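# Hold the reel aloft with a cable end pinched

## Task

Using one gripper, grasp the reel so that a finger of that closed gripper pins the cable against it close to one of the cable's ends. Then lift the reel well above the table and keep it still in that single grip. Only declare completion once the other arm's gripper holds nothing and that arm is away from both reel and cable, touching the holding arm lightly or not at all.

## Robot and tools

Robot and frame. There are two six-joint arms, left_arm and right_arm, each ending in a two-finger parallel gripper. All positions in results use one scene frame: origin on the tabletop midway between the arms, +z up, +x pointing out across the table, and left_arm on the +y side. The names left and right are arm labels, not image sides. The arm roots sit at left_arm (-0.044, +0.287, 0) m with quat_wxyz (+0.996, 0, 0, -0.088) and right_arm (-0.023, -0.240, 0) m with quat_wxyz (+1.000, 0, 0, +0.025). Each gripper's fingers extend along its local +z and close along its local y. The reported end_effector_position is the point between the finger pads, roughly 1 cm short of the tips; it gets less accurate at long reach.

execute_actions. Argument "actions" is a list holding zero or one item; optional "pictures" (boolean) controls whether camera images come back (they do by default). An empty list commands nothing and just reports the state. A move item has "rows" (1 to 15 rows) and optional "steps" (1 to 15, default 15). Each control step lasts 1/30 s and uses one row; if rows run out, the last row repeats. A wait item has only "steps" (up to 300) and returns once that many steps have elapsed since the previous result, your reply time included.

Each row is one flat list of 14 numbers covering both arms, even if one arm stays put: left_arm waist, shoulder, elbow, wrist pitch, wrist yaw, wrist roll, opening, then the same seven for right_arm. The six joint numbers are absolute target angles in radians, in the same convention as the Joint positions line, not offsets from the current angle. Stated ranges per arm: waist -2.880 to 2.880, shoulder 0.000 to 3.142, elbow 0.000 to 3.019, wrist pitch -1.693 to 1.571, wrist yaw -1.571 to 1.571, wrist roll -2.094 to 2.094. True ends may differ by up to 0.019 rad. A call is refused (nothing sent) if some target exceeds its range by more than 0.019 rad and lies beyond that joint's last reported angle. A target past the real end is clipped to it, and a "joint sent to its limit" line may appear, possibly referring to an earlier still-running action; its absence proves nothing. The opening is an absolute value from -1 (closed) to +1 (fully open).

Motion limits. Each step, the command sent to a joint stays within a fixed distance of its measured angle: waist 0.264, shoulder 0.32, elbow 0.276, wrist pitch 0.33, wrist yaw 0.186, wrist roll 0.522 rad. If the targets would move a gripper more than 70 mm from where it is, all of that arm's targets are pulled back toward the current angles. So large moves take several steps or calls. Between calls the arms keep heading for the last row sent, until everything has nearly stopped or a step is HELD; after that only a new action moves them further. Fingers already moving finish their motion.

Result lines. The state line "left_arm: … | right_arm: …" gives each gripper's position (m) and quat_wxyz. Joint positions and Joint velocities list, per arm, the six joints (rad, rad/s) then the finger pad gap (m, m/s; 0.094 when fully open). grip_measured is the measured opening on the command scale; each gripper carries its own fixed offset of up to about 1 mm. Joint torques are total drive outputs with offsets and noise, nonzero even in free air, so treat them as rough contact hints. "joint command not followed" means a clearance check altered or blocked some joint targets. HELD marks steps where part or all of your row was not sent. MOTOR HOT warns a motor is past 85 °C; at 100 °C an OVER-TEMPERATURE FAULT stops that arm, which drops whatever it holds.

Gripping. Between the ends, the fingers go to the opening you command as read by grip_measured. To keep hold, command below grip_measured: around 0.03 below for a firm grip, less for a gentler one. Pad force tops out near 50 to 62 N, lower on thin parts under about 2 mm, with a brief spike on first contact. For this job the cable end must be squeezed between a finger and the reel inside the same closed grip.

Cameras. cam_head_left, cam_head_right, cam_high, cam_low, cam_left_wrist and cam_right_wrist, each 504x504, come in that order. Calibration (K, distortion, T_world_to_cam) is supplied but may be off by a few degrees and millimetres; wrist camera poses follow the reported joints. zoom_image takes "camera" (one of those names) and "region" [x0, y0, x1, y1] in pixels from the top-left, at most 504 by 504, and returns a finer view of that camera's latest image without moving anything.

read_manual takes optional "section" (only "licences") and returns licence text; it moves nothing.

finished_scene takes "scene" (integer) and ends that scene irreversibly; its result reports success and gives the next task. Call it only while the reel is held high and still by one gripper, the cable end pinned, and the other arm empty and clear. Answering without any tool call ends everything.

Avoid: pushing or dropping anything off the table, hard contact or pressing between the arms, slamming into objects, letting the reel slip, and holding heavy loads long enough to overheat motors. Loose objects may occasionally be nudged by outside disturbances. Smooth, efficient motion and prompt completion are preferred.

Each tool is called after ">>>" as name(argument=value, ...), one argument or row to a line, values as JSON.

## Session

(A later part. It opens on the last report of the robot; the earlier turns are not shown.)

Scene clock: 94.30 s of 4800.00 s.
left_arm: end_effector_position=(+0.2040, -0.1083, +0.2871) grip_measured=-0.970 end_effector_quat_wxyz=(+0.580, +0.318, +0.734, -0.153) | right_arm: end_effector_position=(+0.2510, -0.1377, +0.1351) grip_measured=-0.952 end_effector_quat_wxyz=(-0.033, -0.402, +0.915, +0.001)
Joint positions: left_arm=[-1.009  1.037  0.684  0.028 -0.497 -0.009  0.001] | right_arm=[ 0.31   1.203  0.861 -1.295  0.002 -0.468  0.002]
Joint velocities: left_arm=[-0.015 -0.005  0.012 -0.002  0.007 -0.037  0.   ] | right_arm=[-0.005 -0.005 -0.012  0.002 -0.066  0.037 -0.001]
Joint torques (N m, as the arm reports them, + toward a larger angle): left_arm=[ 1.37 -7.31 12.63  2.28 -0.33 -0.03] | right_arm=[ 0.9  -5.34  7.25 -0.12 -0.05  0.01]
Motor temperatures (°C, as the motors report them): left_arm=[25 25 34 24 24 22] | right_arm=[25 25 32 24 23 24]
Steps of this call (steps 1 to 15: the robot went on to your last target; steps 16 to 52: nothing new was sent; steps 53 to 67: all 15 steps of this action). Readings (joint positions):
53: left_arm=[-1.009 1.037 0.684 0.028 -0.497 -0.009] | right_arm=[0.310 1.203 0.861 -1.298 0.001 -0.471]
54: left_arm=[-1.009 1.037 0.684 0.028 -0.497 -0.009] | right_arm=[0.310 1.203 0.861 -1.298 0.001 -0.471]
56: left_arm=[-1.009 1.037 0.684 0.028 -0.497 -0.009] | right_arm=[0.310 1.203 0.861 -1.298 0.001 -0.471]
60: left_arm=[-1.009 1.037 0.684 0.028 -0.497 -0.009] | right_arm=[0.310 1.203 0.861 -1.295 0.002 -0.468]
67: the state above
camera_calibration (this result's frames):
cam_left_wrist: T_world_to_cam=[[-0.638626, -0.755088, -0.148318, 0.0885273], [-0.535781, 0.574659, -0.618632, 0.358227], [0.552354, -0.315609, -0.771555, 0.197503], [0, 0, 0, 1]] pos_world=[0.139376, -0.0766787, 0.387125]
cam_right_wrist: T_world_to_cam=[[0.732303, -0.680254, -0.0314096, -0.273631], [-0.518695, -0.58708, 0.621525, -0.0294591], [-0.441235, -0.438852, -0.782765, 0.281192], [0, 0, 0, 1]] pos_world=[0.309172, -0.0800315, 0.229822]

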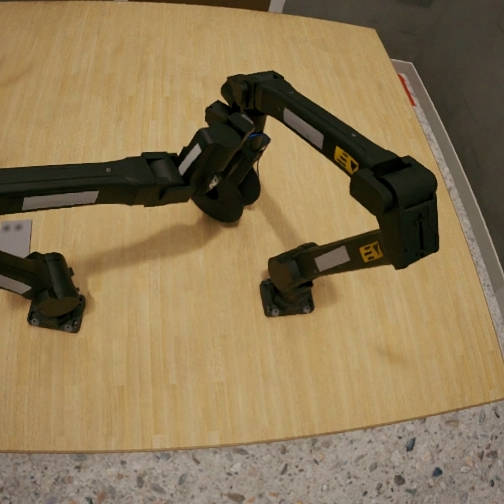

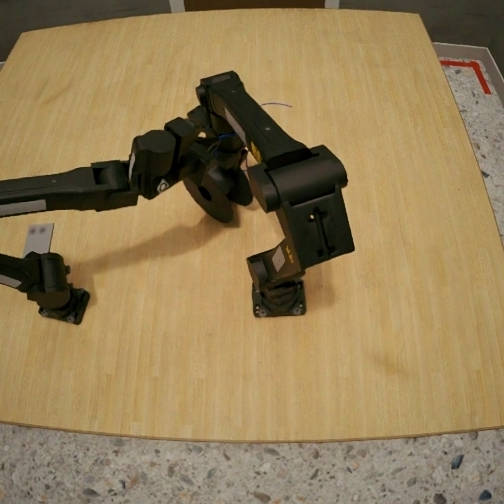

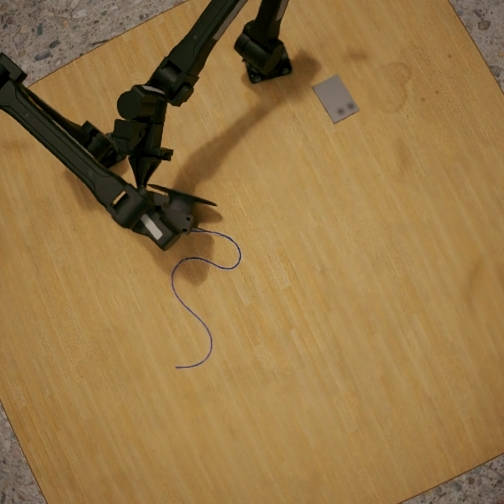

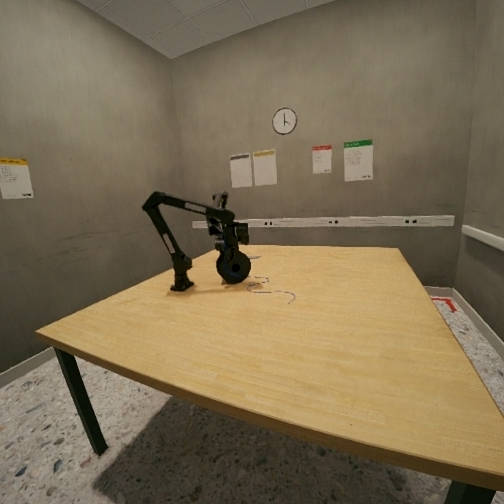

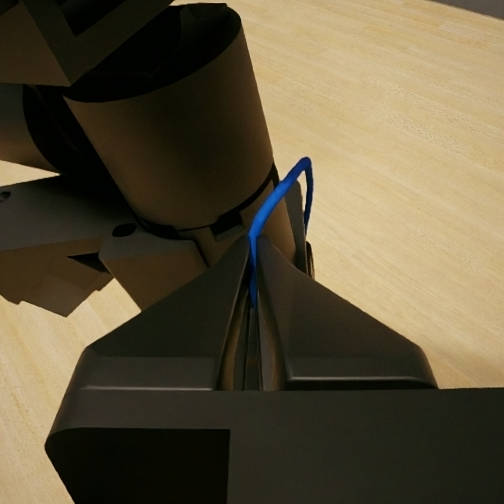

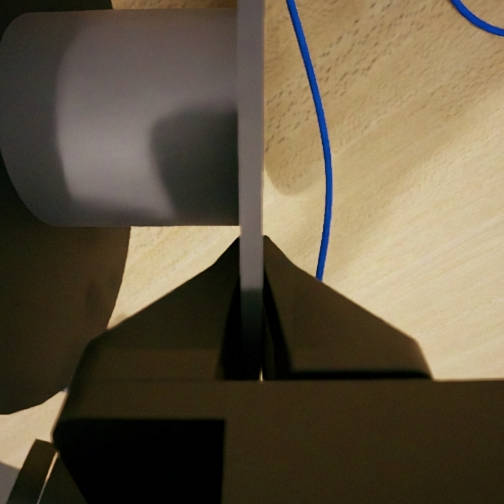

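>>> execute_actions(
  actions=[
    {"rows":[[-1.0,1.037,0.70,0.04,-0.5,0,-1,0.31,1.203,0.861,-1.29,0,-0.46,0.4],[-1.0,1.0,0.68,0.04,-0.5,0,-1,0.31,1.203,0.861,-1.29,0,-0.46,0.4],[-1.0,0.97,0.66,0.04,-0.5,0,-1,0.31,1.203,0.861,-1.29,0,-0.46,0.4],[-1.0,0.95,0.64,0.04,-0.5,0,-1,0.31,1.2,0.92,-1.35,0,-0.46,0.4],[-1.0,0.95,0.64,0.04,-0.5,0,-1,0.31,1.19,1.0,-1.42,0,-0.46,0.4],[-1.0,0.95,0.64,0.04,-0.5,0,-1,0.31,1.18,1.08,-1.5,0,-0.46,0.4],[-1.0,0.95,0.64,0.04,-0.5,0,-1,0.31,1.17,1.16,-1.56,0,-0.46,0.4],[-1.0,0.95,0.64,0.04,-0.5,0,-1,0.31,1.16,1.25,-1.62,0,-0.46,0.4]]},
  ],
  pictures=false,
)

>>> execute_actions(
  actions=[
    {"rows":[[-1.0,0.95,0.58,0.15,-0.45,-0.5,-1,0.2,1.16,1.25,-1.62,0,-0.46,0.4],[-0.97,0.95,0.52,0.25,-0.4,-1.0,-1,0.15,1.16,1.25,-1.62,0,-0.46,0.4],[-0.95,0.95,0.45,0.35,-0.363,-1.45,-1,0.15,1.16,1.25,-1.62,0,-0.46,0.4]]},
  ],
)

Scene clock: 99.20 s of 4800.00 s.
left_arm: end_effector_position=(+0.1955, -0.0874, +0.3088) grip_measured=-0.970 end_effector_quat_wxyz=(+0.598, +0.303, +0.723, -0.170) | right_arm: end_effector_position=(+0.2761, -0.1282, +0.2654) grip_measured=+0.398 end_effector_quat_wxyz=(-0.006, -0.402, +0.916, -0.001)
Joint positions: left_arm=[-1.009  0.94   0.65   0.028 -0.497 -0.009  0.001] | right_arm=[ 0.31   1.181  1.193 -1.595  0.002 -0.468  0.066]
Joint velocities: left_arm=[-0.015 -0.005  0.017  0.012  0.051  0.066 -0.   ] | right_arm=[-0.005 -0.269  0.647 -0.11  -0.066 -0.051  0.001]
Joint torques (N m, as the arm reports them, + toward a larger angle): left_arm=[ 1.39 -5.03 10.45  2.18 -0.33 -0.04] | right_arm=[ 1.17 -5.66  8.7  -0.79 -0.05 -0.03]
Motor temperatures (°C, as the motors report them): left_arm=[25 25 34 24 24 22] | right_arm=[25 25 32 24 23 24]
Steps of this call (steps 1 to 15: the robot went on to your last target; steps 16 to 132: nothing new was sent; steps 133 to 147: all 15 steps of this action). Readings (joint positions):
133: left_arm=[-1.009 1.037 0.684 0.028 -0.497 -0.009] | right_arm=[0.310 1.203 0.861 -1.295 0.002 -0.468]
134: left_arm=[-1.009 1.035 0.684 0.028 -0.497 -0.009] | right_arm=[0.310 1.203 0.861 -1.295 0.002 -0.468]
136: left_arm=[-1.009 1.016 0.675 0.028 -0.497 -0.009] | right_arm=[0.310 1.203 0.862 -1.303 0.002 -0.468]
140: left_arm=[-1.009 0.953 0.650 0.028 -0.497 -0.009] | right_arm=[0.310 1.203 0.948 -1.458 0.002 -0.468]
147: the state above

Scene clock: 99.70 s of 4800.00 s.
left_arm: end_effector_position=(+0.1898, -0.0683, +0.2492) grip_measured=-0.970 end_effector_quat_wxyz=(+0.353, -0.175, +0.744, -0.540) | right_arm: end_effector_position=(+0.2893, -0.1806, +0.2857) grip_measured=+0.399 end_effector_quat_wxyz=(+0.016, -0.323, +0.946, -0.002)
Joint positions: left_arm=[-0.956  0.95   0.44   0.329 -0.366 -1.289  0.001] | right_arm=[ 0.14   1.15   1.222 -1.61   0.    -0.468  0.066]
Joint velocities: left_arm=[-0.005 -0.005 -0.002  0.017  0.037 -0.945 -0.001] | right_arm=[ 0.015 -0.024  0.007  0.002  0.022  0.125 -0.   ]
Joint torques (N m, as the arm reports them, + toward a larger angle): left_arm=[ 1.12 -4.92 11.44  2.57  0.   -0.08] | right_arm=[ 0.93 -4.54  9.66 -0.32 -0.03  0.03]
Motor temperatures (°C, as the motors report them): left_arm=[25 25 34 24 24 22] | right_arm=[25 25 32 24 23 24]
Steps of this call (steps 1 to 15: all 15 steps of this action). Readings (joint positions):
1: left_arm=[-1.009 0.940 0.641 0.053 -0.474 -0.088] | right_arm=[0.302 1.173 1.210 -1.598 -0.002 -0.468]
2: left_arm=[-1.006 0.940 0.618 0.113 -0.434 -0.187] | right_arm=[0.280 1.163 1.220 -1.600 -0.003 -0.468]
4: left_arm=[-0.990 0.939 0.539 0.255 -0.376 -0.385] | right_arm=[0.209 1.149 1.222 -1.605 -0.003 -0.468]
8: left_arm=[-0.958 0.947 0.443 0.308 -0.368 -0.783] | right_arm=[0.140 1.149 1.222 -1.610 0.000 -0.468]
15: the state above
camera_calibration (this result's frames):
cam_left_wrist: T_world_to_cam=[[-0.116397, -0.362311, 0.924761, -0.235688], [-0.974291, -0.139179, -0.177159, 0.228705], [0.192894, -0.921607, -0.336797, 0.107234], [0, 0, 0, 1]] pos_world=[0.174708, 0.0452666, 0.294588]
cam_right_wrist: T_world_to_cam=[[0.607515, -0.794234, 0.0108248, -0.32266], [-0.666696, -0.502457, 0.550503, -0.0499426], [-0.431789, -0.341655, -0.834763, 0.426787], [0, 0, 0, 1]] pos_world=[0.347006, -0.135548, 0.387252]

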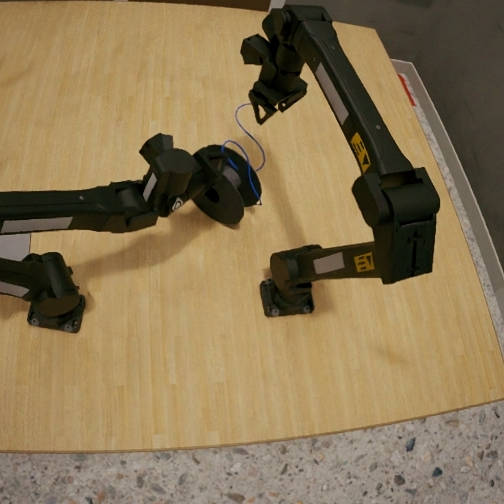

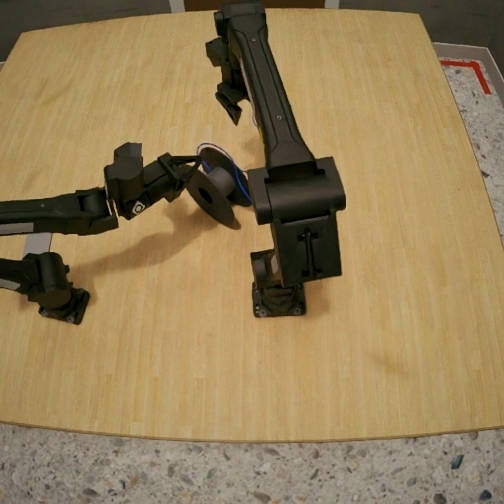

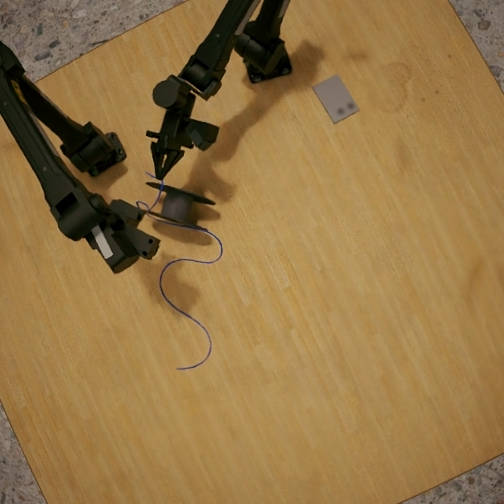

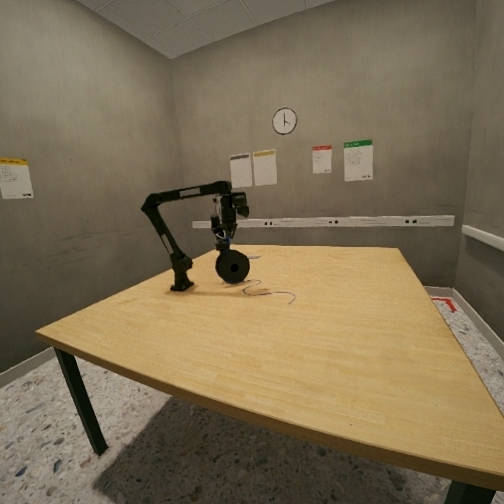

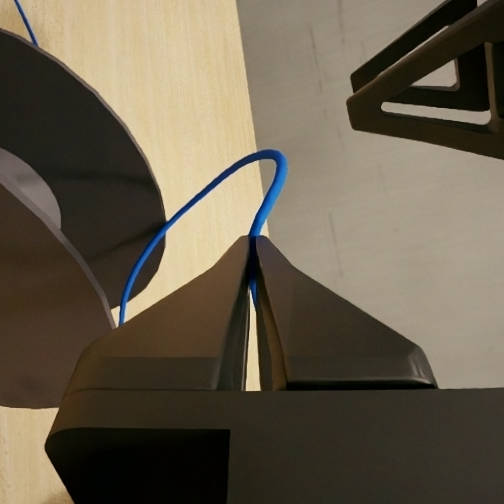

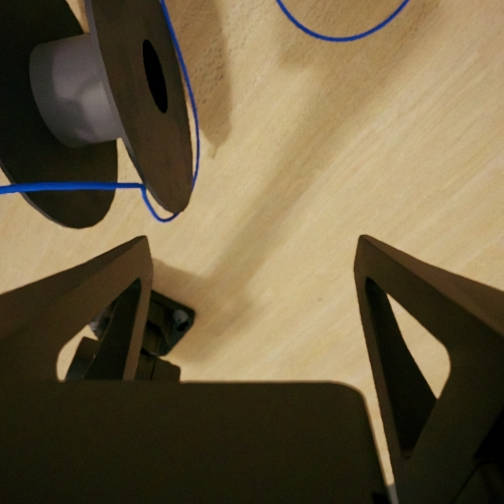

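>>> execute_actions(
  actions=[
    {"rows":[[-0.95,1.0,0.55,0.35,-0.363,-1.45,-1,-0.1,1.16,1.25,-1.62,0,-0.46,0.4],[-0.9,1.05,0.62,0.35,-0.363,-1.45,-1,-0.2,1.16,1.25,-1.62,0,-0.46,0.4],[-0.83,1.1,0.68,0.35,-0.363,-1.45,-1,-0.2,1.16,1.25,-1.62,0,-0.46,0.4],[-0.76,1.15,0.72,0.35,-0.363,-1.45,-1,-0.2,1.16,1.25,-1.62,0,-0.46,0.4],[-0.69,1.2,0.74,0.35,-0.3,-1.45,-1,-0.2,1.16,1.25,-1.62,0,-0.46,0.4],[-0.62,1.2,0.74,0.35,-0.2,-1.45,-1,-0.2,1.16,1.25,-1.62,0,-0.46,0.4],[-0.55,1.2,0.74,0.35,-0.1,-1.45,-1,-0.2,1.16,1.25,-1.62,0,-0.46,0.4],[-0.48,1.2,0.74,0.35,0,-1.45,-1,-0.2,1.16,1.25,-1.62,0,-0.46,0.4],[-0.4,1.2,0.74,0.35,0,-1.45,-1,-0.2,1.16,1.25,-1.62,0,-0.46,0.4]]},
  ],
)

Scene clock: 102.43 s of 4800.00 s.
left_arm: end_effector_position=(+0.3925, +0.0037, +0.2740) grip_measured=-0.970 end_effector_quat_wxyz=(+0.344, -0.324, +0.698, -0.538) | right_arm: end_effector_position=(+0.2915, -0.2931, +0.2836) grip_measured=+0.399 end_effector_quat_wxyz=(+0.012, -0.152, +0.988, -0.006)
Joint positions: left_arm=[-0.401  1.196  0.681  0.329 -0.01  -1.438  0.001] | right_arm=[-0.213  1.157  1.222 -1.61   0.003 -0.468  0.066]
Joint velocities: left_arm=[ 0.864  0.005  0.076 -0.002 -0.007 -0.095  0.   ] | right_arm=[ 0.044 -0.015 -0.007 -0.002 -0.007  0.007 -0.001]
Joint torques (N m, as the arm reports them, + toward a larger angle): left_arm=[-3.1  -9.3  15.54  2.64  0.34 -0.07] | right_arm=[ 1.8  -4.45  9.38 -0.59 -0.12 -0.03]
Motor temperatures (°C, as the motors report them): left_arm=[25 25 34 24 24 22] | right_arm=[25 25 33 24 23 24]
Steps of this call (steps 1 to 30: the robot went on to your last target; steps 31 to 67: nothing new was sent; steps 68 to 82: all 15 steps of this action). Readings (joint positions):
68: left_arm=[-0.956 0.954 0.445 0.329 -0.366 -1.438] | right_arm=[0.122 1.150 1.222 -1.610 -0.008 -0.468]
69: left_arm=[-0.953 0.966 0.459 0.329 -0.366 -1.438] | right_arm=[0.080 1.150 1.222 -1.610 -0.009 -0.468]
71: left_arm=[-0.921 1.016 0.514 0.329 -0.364 -1.438] | right_arm=[-0.049 1.152 1.222 -1.610 -0.008 -0.468]
75: left_arm=[-0.753 1.131 0.630 0.329 -0.167 -1.438] | right_arm=[-0.230 1.157 1.222 -1.610 0.005 -0.468]
82: the state above
camera_calibration (this result's frames):
cam_left_wrist: T_world_to_cam=[[0.0874315, -0.217638, 0.972106, -0.30245], [-0.927651, -0.373449, -0.000175899, 0.374651], [0.36307, -0.901759, -0.234544, 0.0479086], [0, 0, 0, 1]] pos_world=[0.356595, 0.117291, 0.305316]
cam_right_wrist: T_world_to_cam=[[0.295235, -0.955367, 0.0104874, -0.36947], [-0.795349, -0.239673, 0.556755, 0.00890568], [-0.529392, -0.172715, -0.83061, 0.464413], [0, 0, 0, 1]] pos_world=[0.36202, -0.270635, 0.384662]

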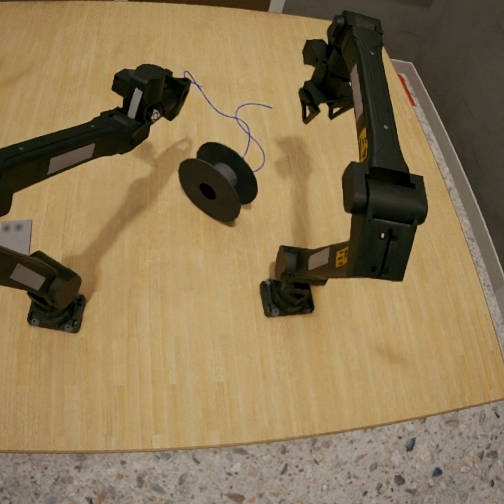

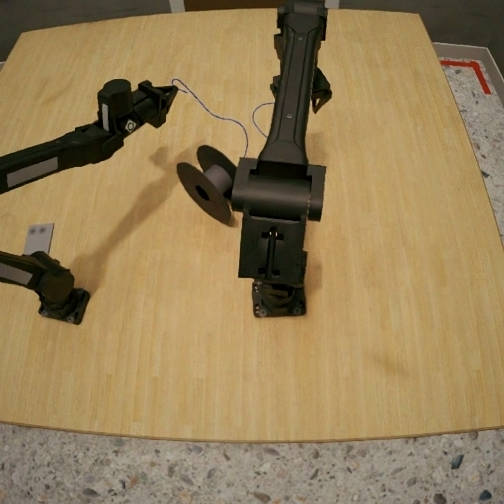

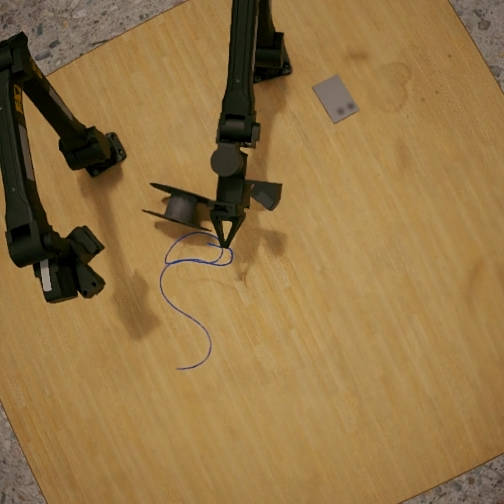

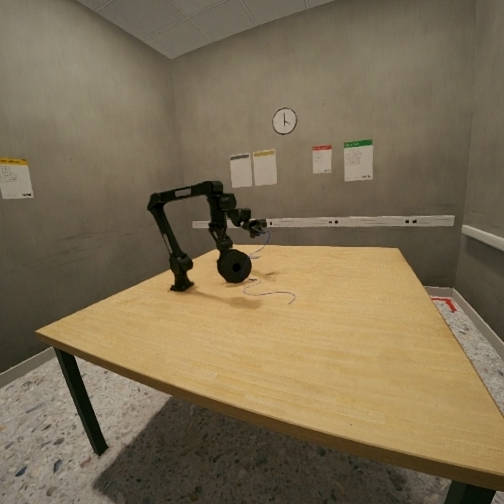

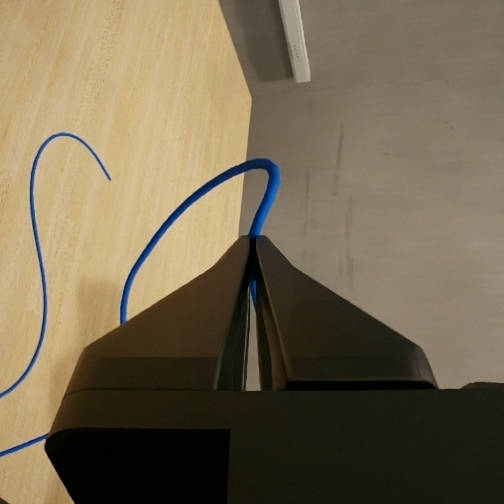

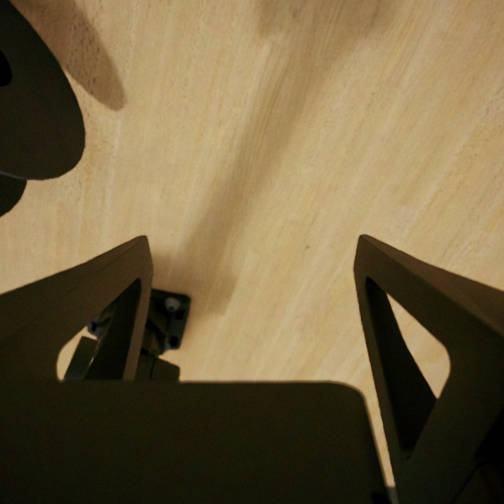

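>>> execute_actions(
  actions=[
    {"rows":[[-0.45,1.12,0.66,0.36,-0.05,-1.45,-1,-0.2,1.16,1.25,-1.62,0,-0.46,0.4],[-0.5,1.06,0.58,0.37,-0.1,-1.45,-1,-0.2,1.16,1.25,-1.62,0,-0.46,0.4],[-0.56,1.02,0.5,0.38,-0.17,-1.45,-1,-0.2,1.16,1.25,-1.62,0,-0.46,0.4],[-0.63,1.02,0.44,0.38,-0.24,-1.45,-1,-0.2,1.16,1.25,-1.62,0,-0.46,0.4],[-0.70,1.03,0.40,0.38,-0.3,-1.45,-1,-0.2,1.16,1.25,-1.62,0,-0.46,0.4],[-0.77,1.04,0.37,0.38,-0.363,-1.45,-1,-0.2,1.16,1.25,-1.62,0,-0.46,0.4],[-0.84,1.05,0.35,0.38,-0.363,-1.45,-1,-0.2,1.16,1.25,-1.62,0,-0.46,0.4],[-0.9,1.07,0.35,0.38,-0.363,-1.45,-1,-0.2,1.16,1.25,-1.62,0,-0.46,0.4],[-0.94,1.09,0.35,0.383,-0.363,-1.45,-1,-0.2,1.16,1.25,-1.62,0,-0.46,0.4]]},
  ],
)

Scene clock: 109.50 s of 4800.00 s.
left_arm: end_effector_position=(+0.1803, -0.0593, +0.1530) grip_measured=-0.970 end_effector_quat_wxyz=(+0.294, -0.219, +0.791, -0.489) | right_arm: end_effector_position=(+0.2916, -0.2930, +0.2836) grip_measured=+0.399 end_effector_quat_wxyz=(+0.012, -0.152, +0.988, -0.006)
Joint positions: left_arm=[-0.963  1.092  0.352  0.359 -0.354 -1.438  0.001] | right_arm=[-0.213  1.157  1.222 -1.61   0.003 -0.468  0.066]
Joint velocities: left_arm=[-0.044  0.151 -0.105 -0.012 -0.022 -0.022  0.001] | right_arm=[ 0.005  0.015 -0.002  0.007  0.051 -0.066 -0.001]
Joint torques (N m, as the arm reports them, + toward a larger angle): left_arm=[ 2.63 -7.    9.32  2.76 -0.67 -0.1 ] | right_arm=[ 2.01 -4.44  9.59 -0.61 -0.13  0.03]
Motor temperatures (°C, as the motors report them): left_arm=[25 25 35 24 24 22] | right_arm=[25 25 33 24 23 24]
Steps of this call (steps 1 to 30: the robot went on to your last target; steps 31 to 197: nothing new was sent; steps 198 to 212: all 15 steps of this action). Readings (joint positions):
198: left_arm=[-0.396 1.191 0.684 0.331 -0.027 -1.438] | right_arm=[-0.213 1.157 1.222 -1.610 0.003 -0.468]
199: left_arm=[-0.409 1.175 0.668 0.337 -0.068 -1.438] | right_arm=[-0.213 1.157 1.222 -1.610 0.003 -0.468]
201: left_arm=[-0.467 1.107 0.594 0.354 -0.166 -1.438] | right_arm=[-0.213 1.157 1.222 -1.610 0.003 -0.468]
205: left_arm=[-0.666 1.024 0.453 0.356 -0.317 -1.438] | right_arm=[-0.213 1.157 1.222 -1.610 0.003 -0.468]
212: the state above
camera_calibration (this result's frames):
cam_left_wrist: T_world_to_cam=[[0.0622253, -0.431182, 0.900117, -0.177063], [-0.988388, -0.151887, -0.00443069, 0.178962], [0.138626, -0.889389, -0.435626, 0.111807], [0, 0, 0, 1]] pos_world=[0.172402, 0.0502753, 0.208877]
cam_right_wrist: T_world_to_cam=[[0.295599, -0.955255, 0.0104874, -0.369435], [-0.795258, -0.239976, 0.556755, 0.00883496], [-0.529326, -0.172916, -0.83061, 0.464366], [0, 0, 0, 1]] pos_world=[0.362032, -0.270488, 0.384662]

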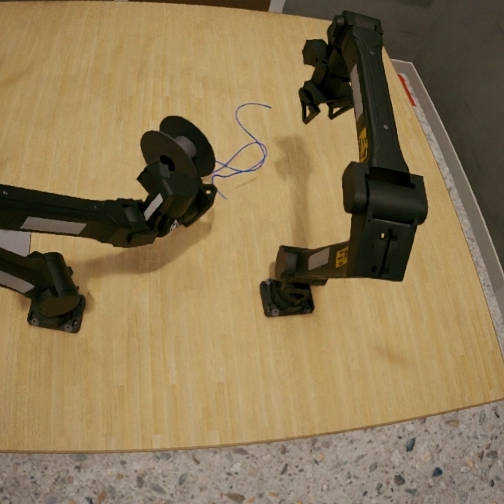

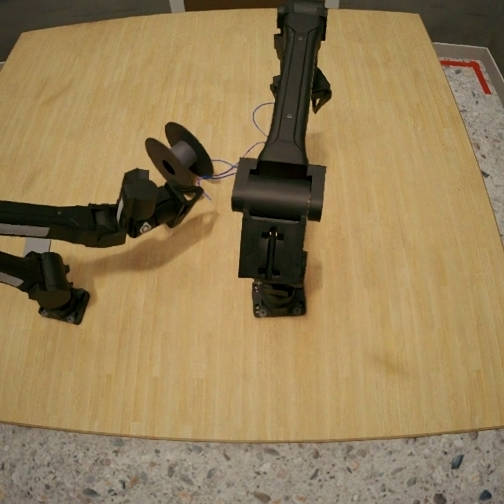

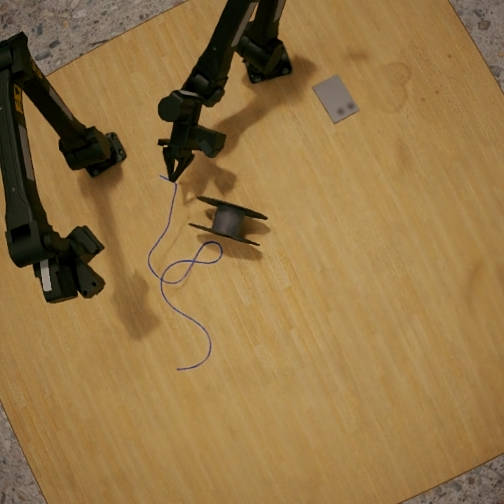

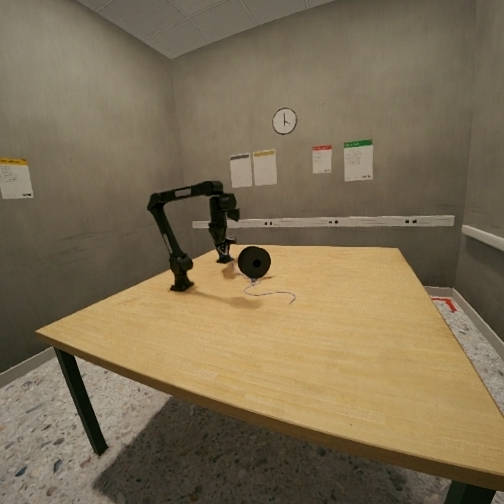

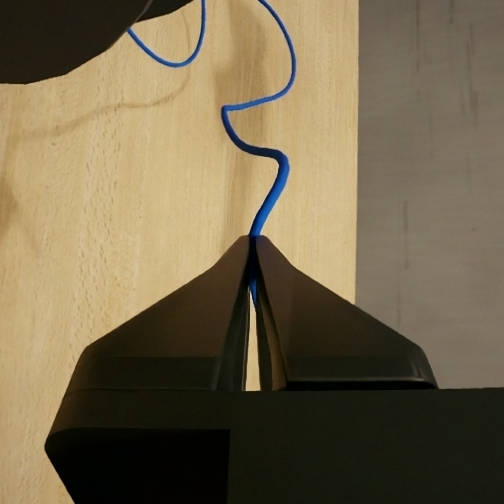

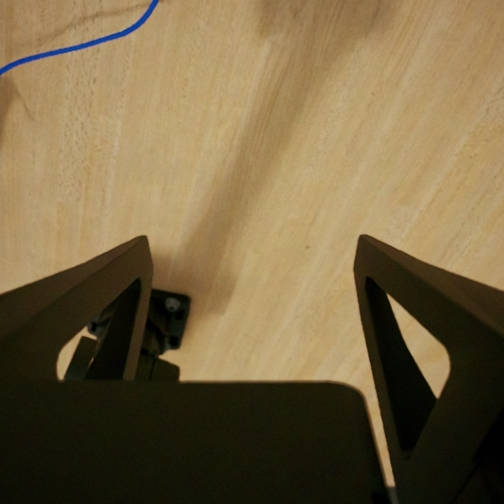

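>>> execute_actions(
  actions=[
    {"rows":[[-0.9,0.98,0.34,0.38,-0.3,-1.5,-1,-0.1,1.2,1.25,-1.62,0,-0.46,0.5],[-0.82,0.9,0.32,0.38,-0.2,-1.55,-1,-0.1,1.2,1.25,-1.62,0,-0.46,0.5],[-0.74,0.86,0.31,0.38,-0.1,-1.6,-1,-0.1,1.2,1.25,-1.62,0,-0.46,0.5],[-0.66,0.86,0.31,0.38,0,-1.6,-1,-0.1,1.2,1.25,-1.62,0,-0.46,0.5],[-0.58,0.86,0.31,0.38,0.06,-1.6,-1,-0.1,1.2,1.25,-1.62,0,-0.46,0.5],[-0.52,0.86,0.31,0.38,0.118,-1.6,-1,-0.1,1.2,1.25,-1.62,0,-0.46,0.5],[-0.462,0.86,0.31,0.38,0.118,-1.6,-1,-0.1,1.2,1.25,-1.62,0,-0.46,0.5]]},
  ],
)

Scene clock: 111.93 s of 4800.00 s.
left_arm: end_effector_position=(+0.2653, +0.0402, +0.2284) grip_measured=-0.970 end_effector_quat_wxyz=(+0.254, -0.317, +0.691, -0.597) | right_arm: end_effector_position=(+0.3014, -0.2564, +0.2708) grip_measured=+0.499 end_effector_quat_wxyz=(-0.009, -0.208, +0.978, +0.002)
Joint positions: left_arm=[-0.446  0.853  0.323  0.372  0.114 -1.58   0.001] | right_arm=[-0.098  1.2    1.222 -1.612  0.001 -0.468  0.07 ]
Joint velocities: left_arm=[-0.122  0.054 -0.012 -0.012  0.007 -0.007  0.   ] | right_arm=[-0.005 -0.005 -0.007 -0.007 -0.022  0.007  0.   ]
Joint torques (N m, as the arm reports them, + toward a larger angle): left_arm=[-0.08 -3.06  9.45  2.16  0.03 -0.09] | right_arm=[ 0.25 -4.97  9.63 -0.66 -0.04  0.  ]
Motor temperatures (°C, as the motors report them): left_arm=[25 25 35 24 24 22] | right_arm=[25 25 34 24 23 24]
Steps of this call (steps 1 to 30: the robot went on to your last target; steps 31 to 58: nothing new was sent; steps 59 to 73: all 15 steps of this action). Readings (joint positions):
59: left_arm=[-0.947 1.086 0.350 0.363 -0.328 -1.447] | right_arm=[-0.205 1.160 1.222 -1.611 0.005 -0.468]
60: left_arm=[-0.929 1.059 0.344 0.363 -0.255 -1.463] | right_arm=[-0.186 1.163 1.222 -1.611 0.005 -0.468]
62: left_arm=[-0.837 0.961 0.326 0.363 -0.077 -1.505] | right_arm=[-0.137 1.175 1.222 -1.612 0.003 -0.468]
66: left_arm=[-0.528 0.830 0.323 0.372 0.104 -1.552] | right_arm=[-0.098 1.197 1.222 -1.612 0.001 -0.468]
73: the state above
camera_calibration (this result's frames):
cam_left_wrist: T_world_to_cam=[[0.138451, -0.0915177, 0.986132, -0.260917], [-0.966514, -0.229715, 0.114378, 0.248594], [0.216062, -0.968946, -0.120258, 0.131935], [0, 0, 0, 1]] pos_world=[0.247887, 0.161065, 0.244731]
cam_right_wrist: T_world_to_cam=[[0.403081, -0.91509, -0.0116676, -0.35336], [-0.737289, -0.332262, 0.588224, -0.0170278], [-0.542155, -0.228499, -0.808614, 0.448927], [0, 0, 0, 1]] pos_world=[0.373266, -0.226435, 0.368902]

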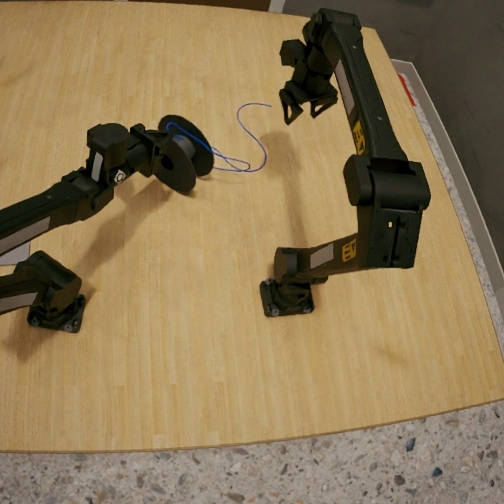

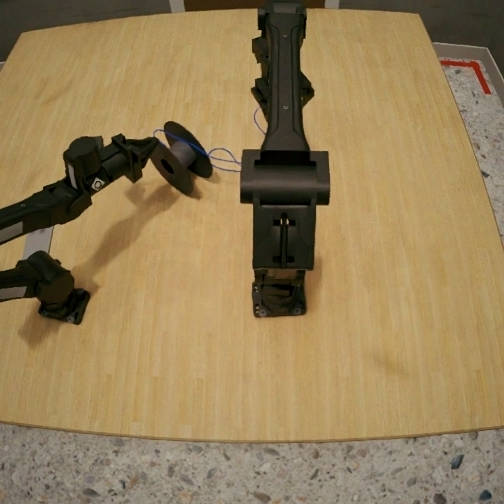

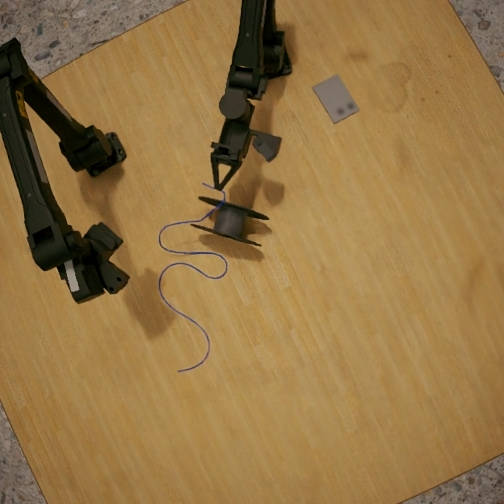

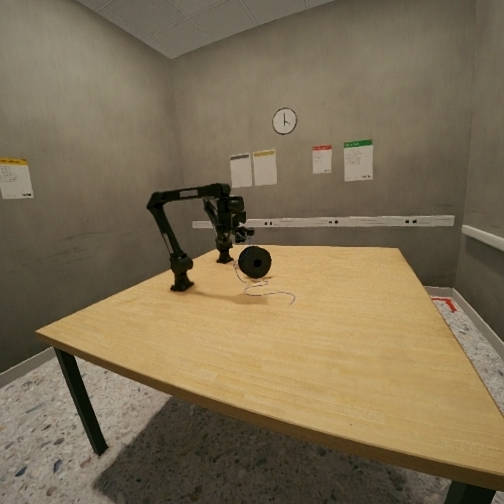

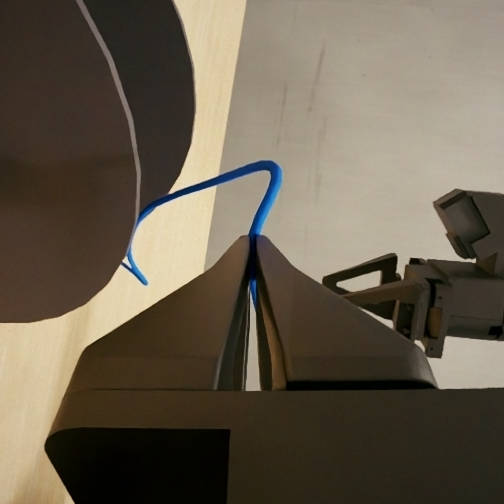

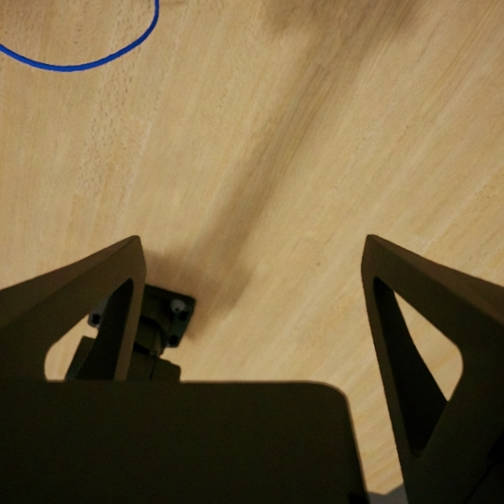

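>>> execute_actions(
  actions=[
    {"rows":[[-0.455,0.87,0.28,0.38,0.118,-1.6,-1,-0.098,1.2,1.25,-1.62,0,-0.46,0.5],[-0.455,0.89,0.25,0.38,0.118,-1.6,-1,-0.098,1.2,1.25,-1.62,0,-0.46,0.5],[-0.455,0.92,0.24,0.38,0.118,-1.6,-1,-0.098,1.2,1.25,-1.62,0,-0.46,0.5],[-0.455,0.95,0.24,0.38,0.118,-1.6,-1,-0.098,1.2,1.25,-1.62,0,-0.46,0.5],[-0.455,0.98,0.25,0.38,0.118,-1.6,-1,-0.098,1.2,1.25,-1.62,0,-0.46,0.5]]},
  ],
)

Scene clock: 114.93 s of 4800.00 s.
left_arm: end_effector_position=(+0.2533, +0.0459, +0.1411) grip_measured=-0.970 end_effector_quat_wxyz=(+0.211, -0.350, +0.744, -0.529) | right_arm: end_effector_position=(+0.3014, -0.2564, +0.2708) grip_measured=+0.499 end_effector_quat_wxyz=(-0.009, -0.208, +0.978, +0.002)
Joint positions: left_arm=[-0.452  0.988  0.252  0.374  0.115 -1.588  0.001] | right_arm=[-0.098  1.2    1.222 -1.612  0.001 -0.468  0.07 ]
Joint velocities: left_arm=[-0.005 -0.015  0.002 -0.007 -0.095  0.051 -0.001] | right_arm=[-0.005  0.005 -0.012 -0.007 -0.007  0.022 -0.   ]
Joint torques (N m, as the arm reports them, + toward a larger angle): left_arm=[ 0.46 -5.03  9.06  1.96  0.04 -0.1 ] | right_arm=[ 0.73 -5.22  9.62 -0.54  0.    0.03]
Motor temperatures (°C, as the motors report them): left_arm=[25 25 34 24 24 22] | right_arm=[25 25 34 24 23 24]
Steps of this call (steps 1 to 15: the robot went on to your last target; steps 16 to 75: nothing new was sent; steps 76 to 90: all 15 steps of this action). Readings (joint positions):
76: left_arm=[-0.452 0.855 0.319 0.372 0.115 -1.588] | right_arm=[-0.098 1.200 1.222 -1.612 0.001 -0.468]
77: left_arm=[-0.452 0.856 0.310 0.373 0.115 -1.588] | right_arm=[-0.098 1.200 1.222 -1.612 0.001 -0.468]
79: left_arm=[-0.452 0.876 0.283 0.374 0.115 -1.588] | right_arm=[-0.098 1.200 1.222 -1.612 0.001 -0.468]
83: left_arm=[-0.452 0.975 0.254 0.374 0.115 -1.588] | right_arm=[-0.098 1.200 1.222 -1.612 0.001 -0.468]
90: the state above
camera_calibration (this result's frames):
cam_left_wrist: T_world_to_cam=[[0.301319, -0.201192, 0.932056, -0.201229], [-0.936533, -0.246151, 0.249632, 0.222426], [0.179202, -0.94812, -0.262593, 0.158023], [0, 0, 0, 1]] pos_world=[0.240626, 0.164089, 0.173527]
cam_right_wrist: T_world_to_cam=[[0.403081, -0.91509, -0.0116676, -0.35336], [-0.737289, -0.332262, 0.588224, -0.0170278], [-0.542155, -0.228499, -0.808614, 0.448927], [0, 0, 0, 1]] pos_world=[0.373266, -0.226435, 0.368902]

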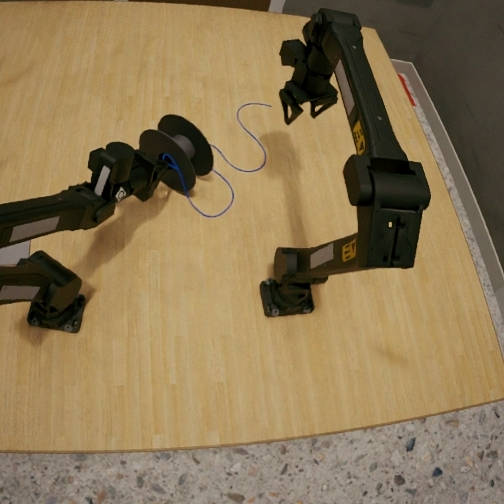

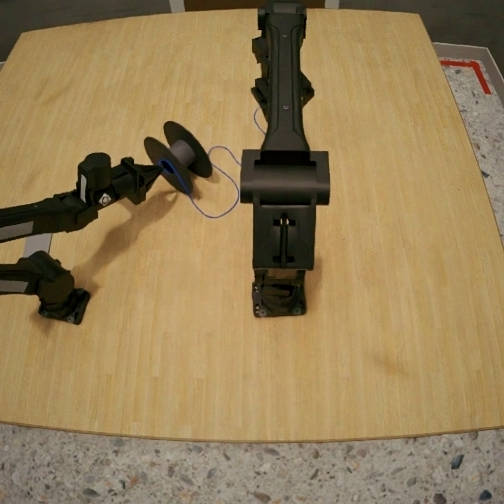

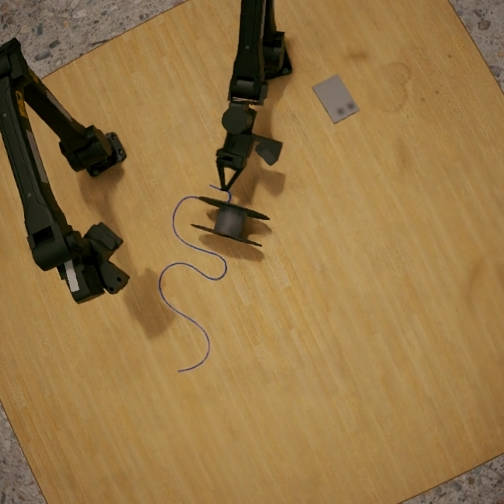

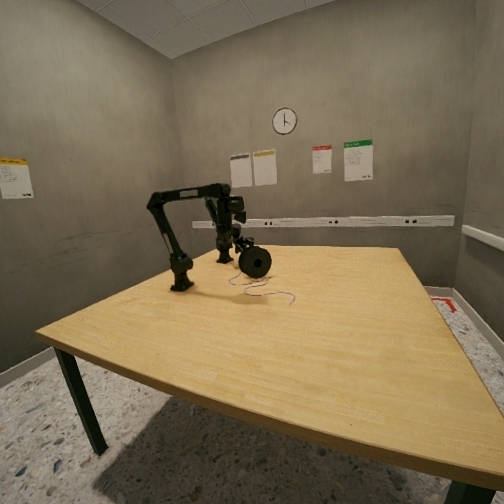

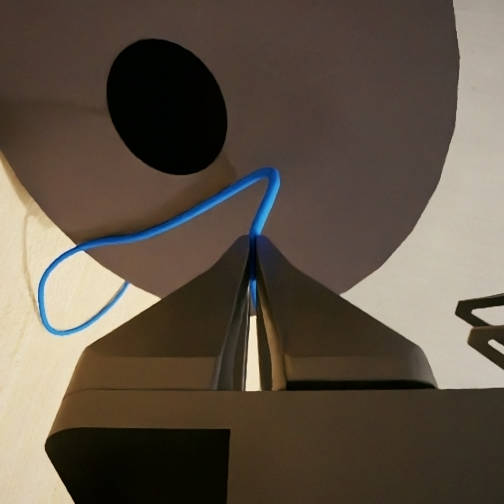

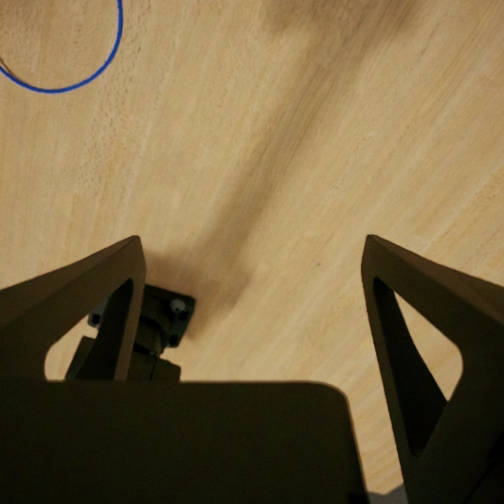

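>>> execute_actions(
  actions=[
    {"rows":[[-0.455,1.0,0.28,0.38,0.118,-1.6,-1,0.0,1.25,1.3,-1.62,0,-0.4,0.5],[-0.455,1.02,0.30,0.38,0.118,-1.6,-1,0.1,1.3,1.36,-1.62,0,-0.3,0.5],[-0.455,1.04,0.325,0.38,0.118,-1.6,-1,0.2,1.35,1.42,-1.62,0,-0.2,0.5],[-0.455,1.04,0.325,0.38,0.118,-1.6,-1,0.3,1.4,1.47,-1.6,0,-0.075,0.5],[-0.455,1.04,0.325,0.38,0.118,-1.6,-1,0.4,1.44,1.5,-1.59,0,-0.075,0.5],[-0.455,1.04,0.325,0.38,0.118,-1.6,-1,0.5,1.468,1.5,-1.574,0,-0.075,0.5],[-0.455,1.04,0.325,0.38,0.118,-1.6,-1,0.6,1.468,1.5,-1.574,0,-0.075,0.5],[-0.455,1.04,0.325,0.38,0.118,-1.6,-1,0.67,1.468,1.49,-1.574,0,-0.075,0.5]]},
  ],
  pictures=false,
)

>>> execute_actions(
  actions=[
    {"steps":12},
  ],
)

Scene clock: 119.30 s of 4800.00 s.
left_arm: end_effector_position=(+0.2607, +0.0405, +0.1365) grip_measured=-0.970 end_effector_quat_wxyz=(+0.206, -0.354, +0.749, -0.521) | right_arm: end_effector_position=(+0.3171, -0.0026, +0.2376) grip_measured=+0.499 end_effector_quat_wxyz=(-0.044, -0.377, +0.925, -0.012)
Joint positions: left_arm=[-0.452  1.035  0.278  0.374  0.115 -1.588  0.001] | right_arm=[ 0.562  1.485  1.403 -1.58   0.005 -0.162  0.07 ]
Joint velocities: left_arm=[-0.005 -0.015 -0.007  0.002  0.022 -0.007  0.   ] | right_arm=[ 1.519  0.2    0.042  0.032 -0.007  0.476  0.001]
Joint torques (N m, as the arm reports them, + toward a larger angle): left_arm=[ 0.21 -4.22 13.26  1.93  0.05 -0.1 ] | right_arm=[  0.65 -11.78  12.49  -0.04  -0.14   0.13]
Motor temperatures (°C, as the motors report them): left_arm=[25 25 33 24 24 22] | right_arm=[25 25 34 24 23 24]
Steps of this call (steps 1 to 15: the robot went on to your last target; steps 16 to 116: nothing new was sent; steps 117 to 131: all 15 steps of this action). Readings (joint positions):
117: left_arm=[-0.452 0.987 0.252 0.374 0.115 -1.588] | right_arm=[-0.091 1.203 1.224 -1.612 0.003 -0.458]
118: left_arm=[-0.452 0.989 0.252 0.374 0.115 -1.588] | right_arm=[-0.069 1.211 1.234 -1.616 0.005 -0.435]
120: left_arm=[-0.452 1.006 0.260 0.374 0.115 -1.588] | right_arm=[0.011 1.249 1.274 -1.617 0.005 -0.376]
124: left_arm=[-0.452 1.035 0.276 0.374 0.115 -1.588] | right_arm=[0.198 1.363 1.373 -1.602 0.005 -0.272]
131: the state above

Scene clock: 119.70 s of 4800.00 s.
left_arm: end_effector_position=(+0.2607, +0.0405, +0.1365) grip_measured=-0.970 end_effector_quat_wxyz=(+0.206, -0.354, +0.749, -0.521) | right_arm: end_effector_position=(+0.2917, +0.0422, +0.2512) grip_measured=+0.499 end_effector_quat_wxyz=(-0.026, -0.401, +0.916, -0.007)
Joint positions: left_arm=[-0.452  1.035  0.278  0.374  0.115 -1.588  0.001] | right_arm=[ 0.681  1.479  1.434 -1.579 -0.003 -0.096  0.07 ]
Joint velocities: left_arm=[-0.024  0.005  0.012 -0.002 -0.007  0.051  0.001] | right_arm=[-0.063  0.005  0.002  0.002 -0.051  0.051 -0.   ]
Joint torques (N m, as the arm reports them, + toward a larger angle): left_arm=[ 0.44 -4.42 13.29  2.04  0.05 -0.11] | right_arm=[ 0.83 -9.7  11.37  0.03  0.18  0.03]
Motor temperatures (°C, as the motors report them): left_arm=[25 25 33 24 24 22] | right_arm=[25 25 34 24 23 24]
Steps of this call (steps 1 to 12: the robot went on to your last target). Readings (joint positions):
1: left_arm=[-0.452 1.035 0.278 0.374 0.115 -1.588] | right_arm=[0.612 1.491 1.405 -1.580 0.003 -0.148]
2: left_arm=[-0.452 1.035 0.278 0.374 0.115 -1.588] | right_arm=[0.653 1.494 1.409 -1.579 0.000 -0.137]
4: left_arm=[-0.452 1.035 0.278 0.374 0.115 -1.588] | right_arm=[0.704 1.493 1.417 -1.579 -0.003 -0.122]
8: left_arm=[-0.452 1.035 0.278 0.374 0.115 -1.588] | right_arm=[0.700 1.485 1.432 -1.579 -0.003 -0.104]
12: the state above
camera_calibration (this result's frames):
cam_left_wrist: T_world_to_cam=[[0.318214, -0.213468, 0.923673, -0.20302], [-0.931862, -0.249544, 0.263364, 0.226247], [0.174277, -0.944542, -0.278331, 0.153656], [0, 0, 0, 1]] pos_world=[0.248656, 0.158255, 0.170706]
cam_right_wrist: T_world_to_cam=[[0.731903, -0.681305, -0.0119223, -0.182176], [-0.530902, -0.581124, 0.616796, 0.0296029], [-0.427155, -0.445106, -0.787032, 0.466189], [0, 0, 0, 1]] pos_world=[0.348186, 0.100589, 0.346475]

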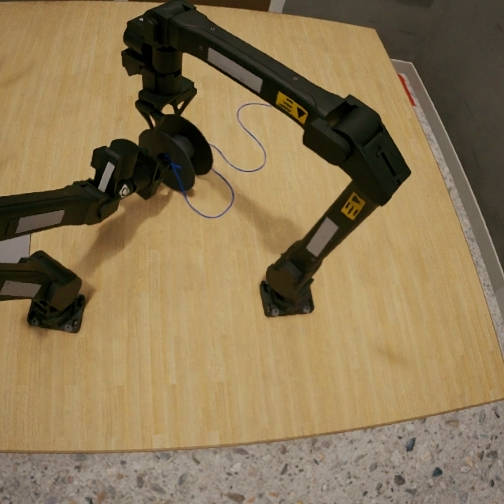

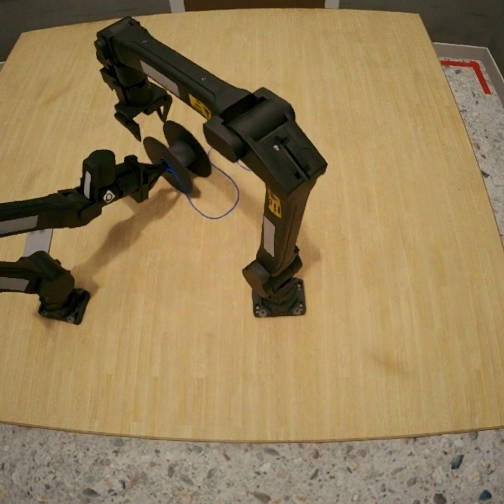

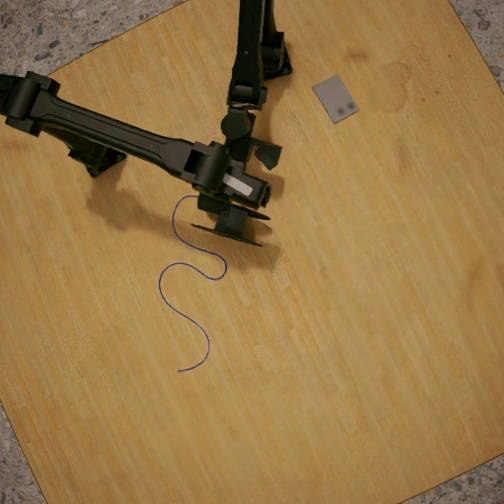

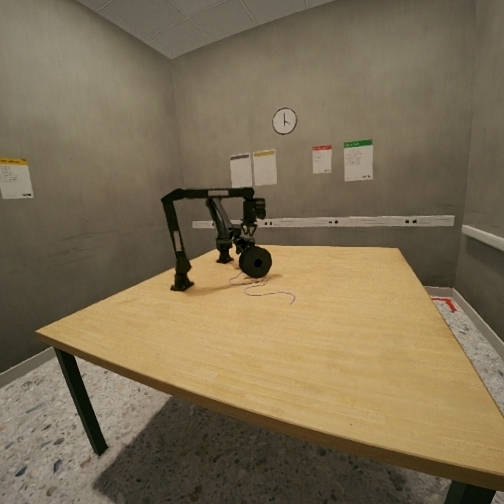

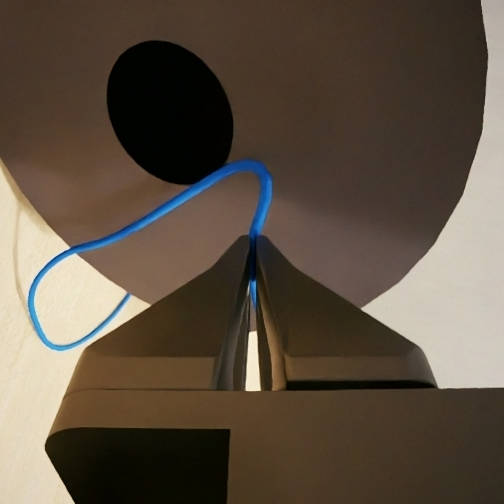

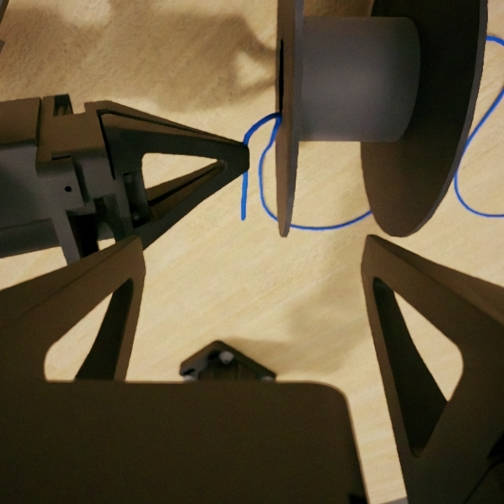

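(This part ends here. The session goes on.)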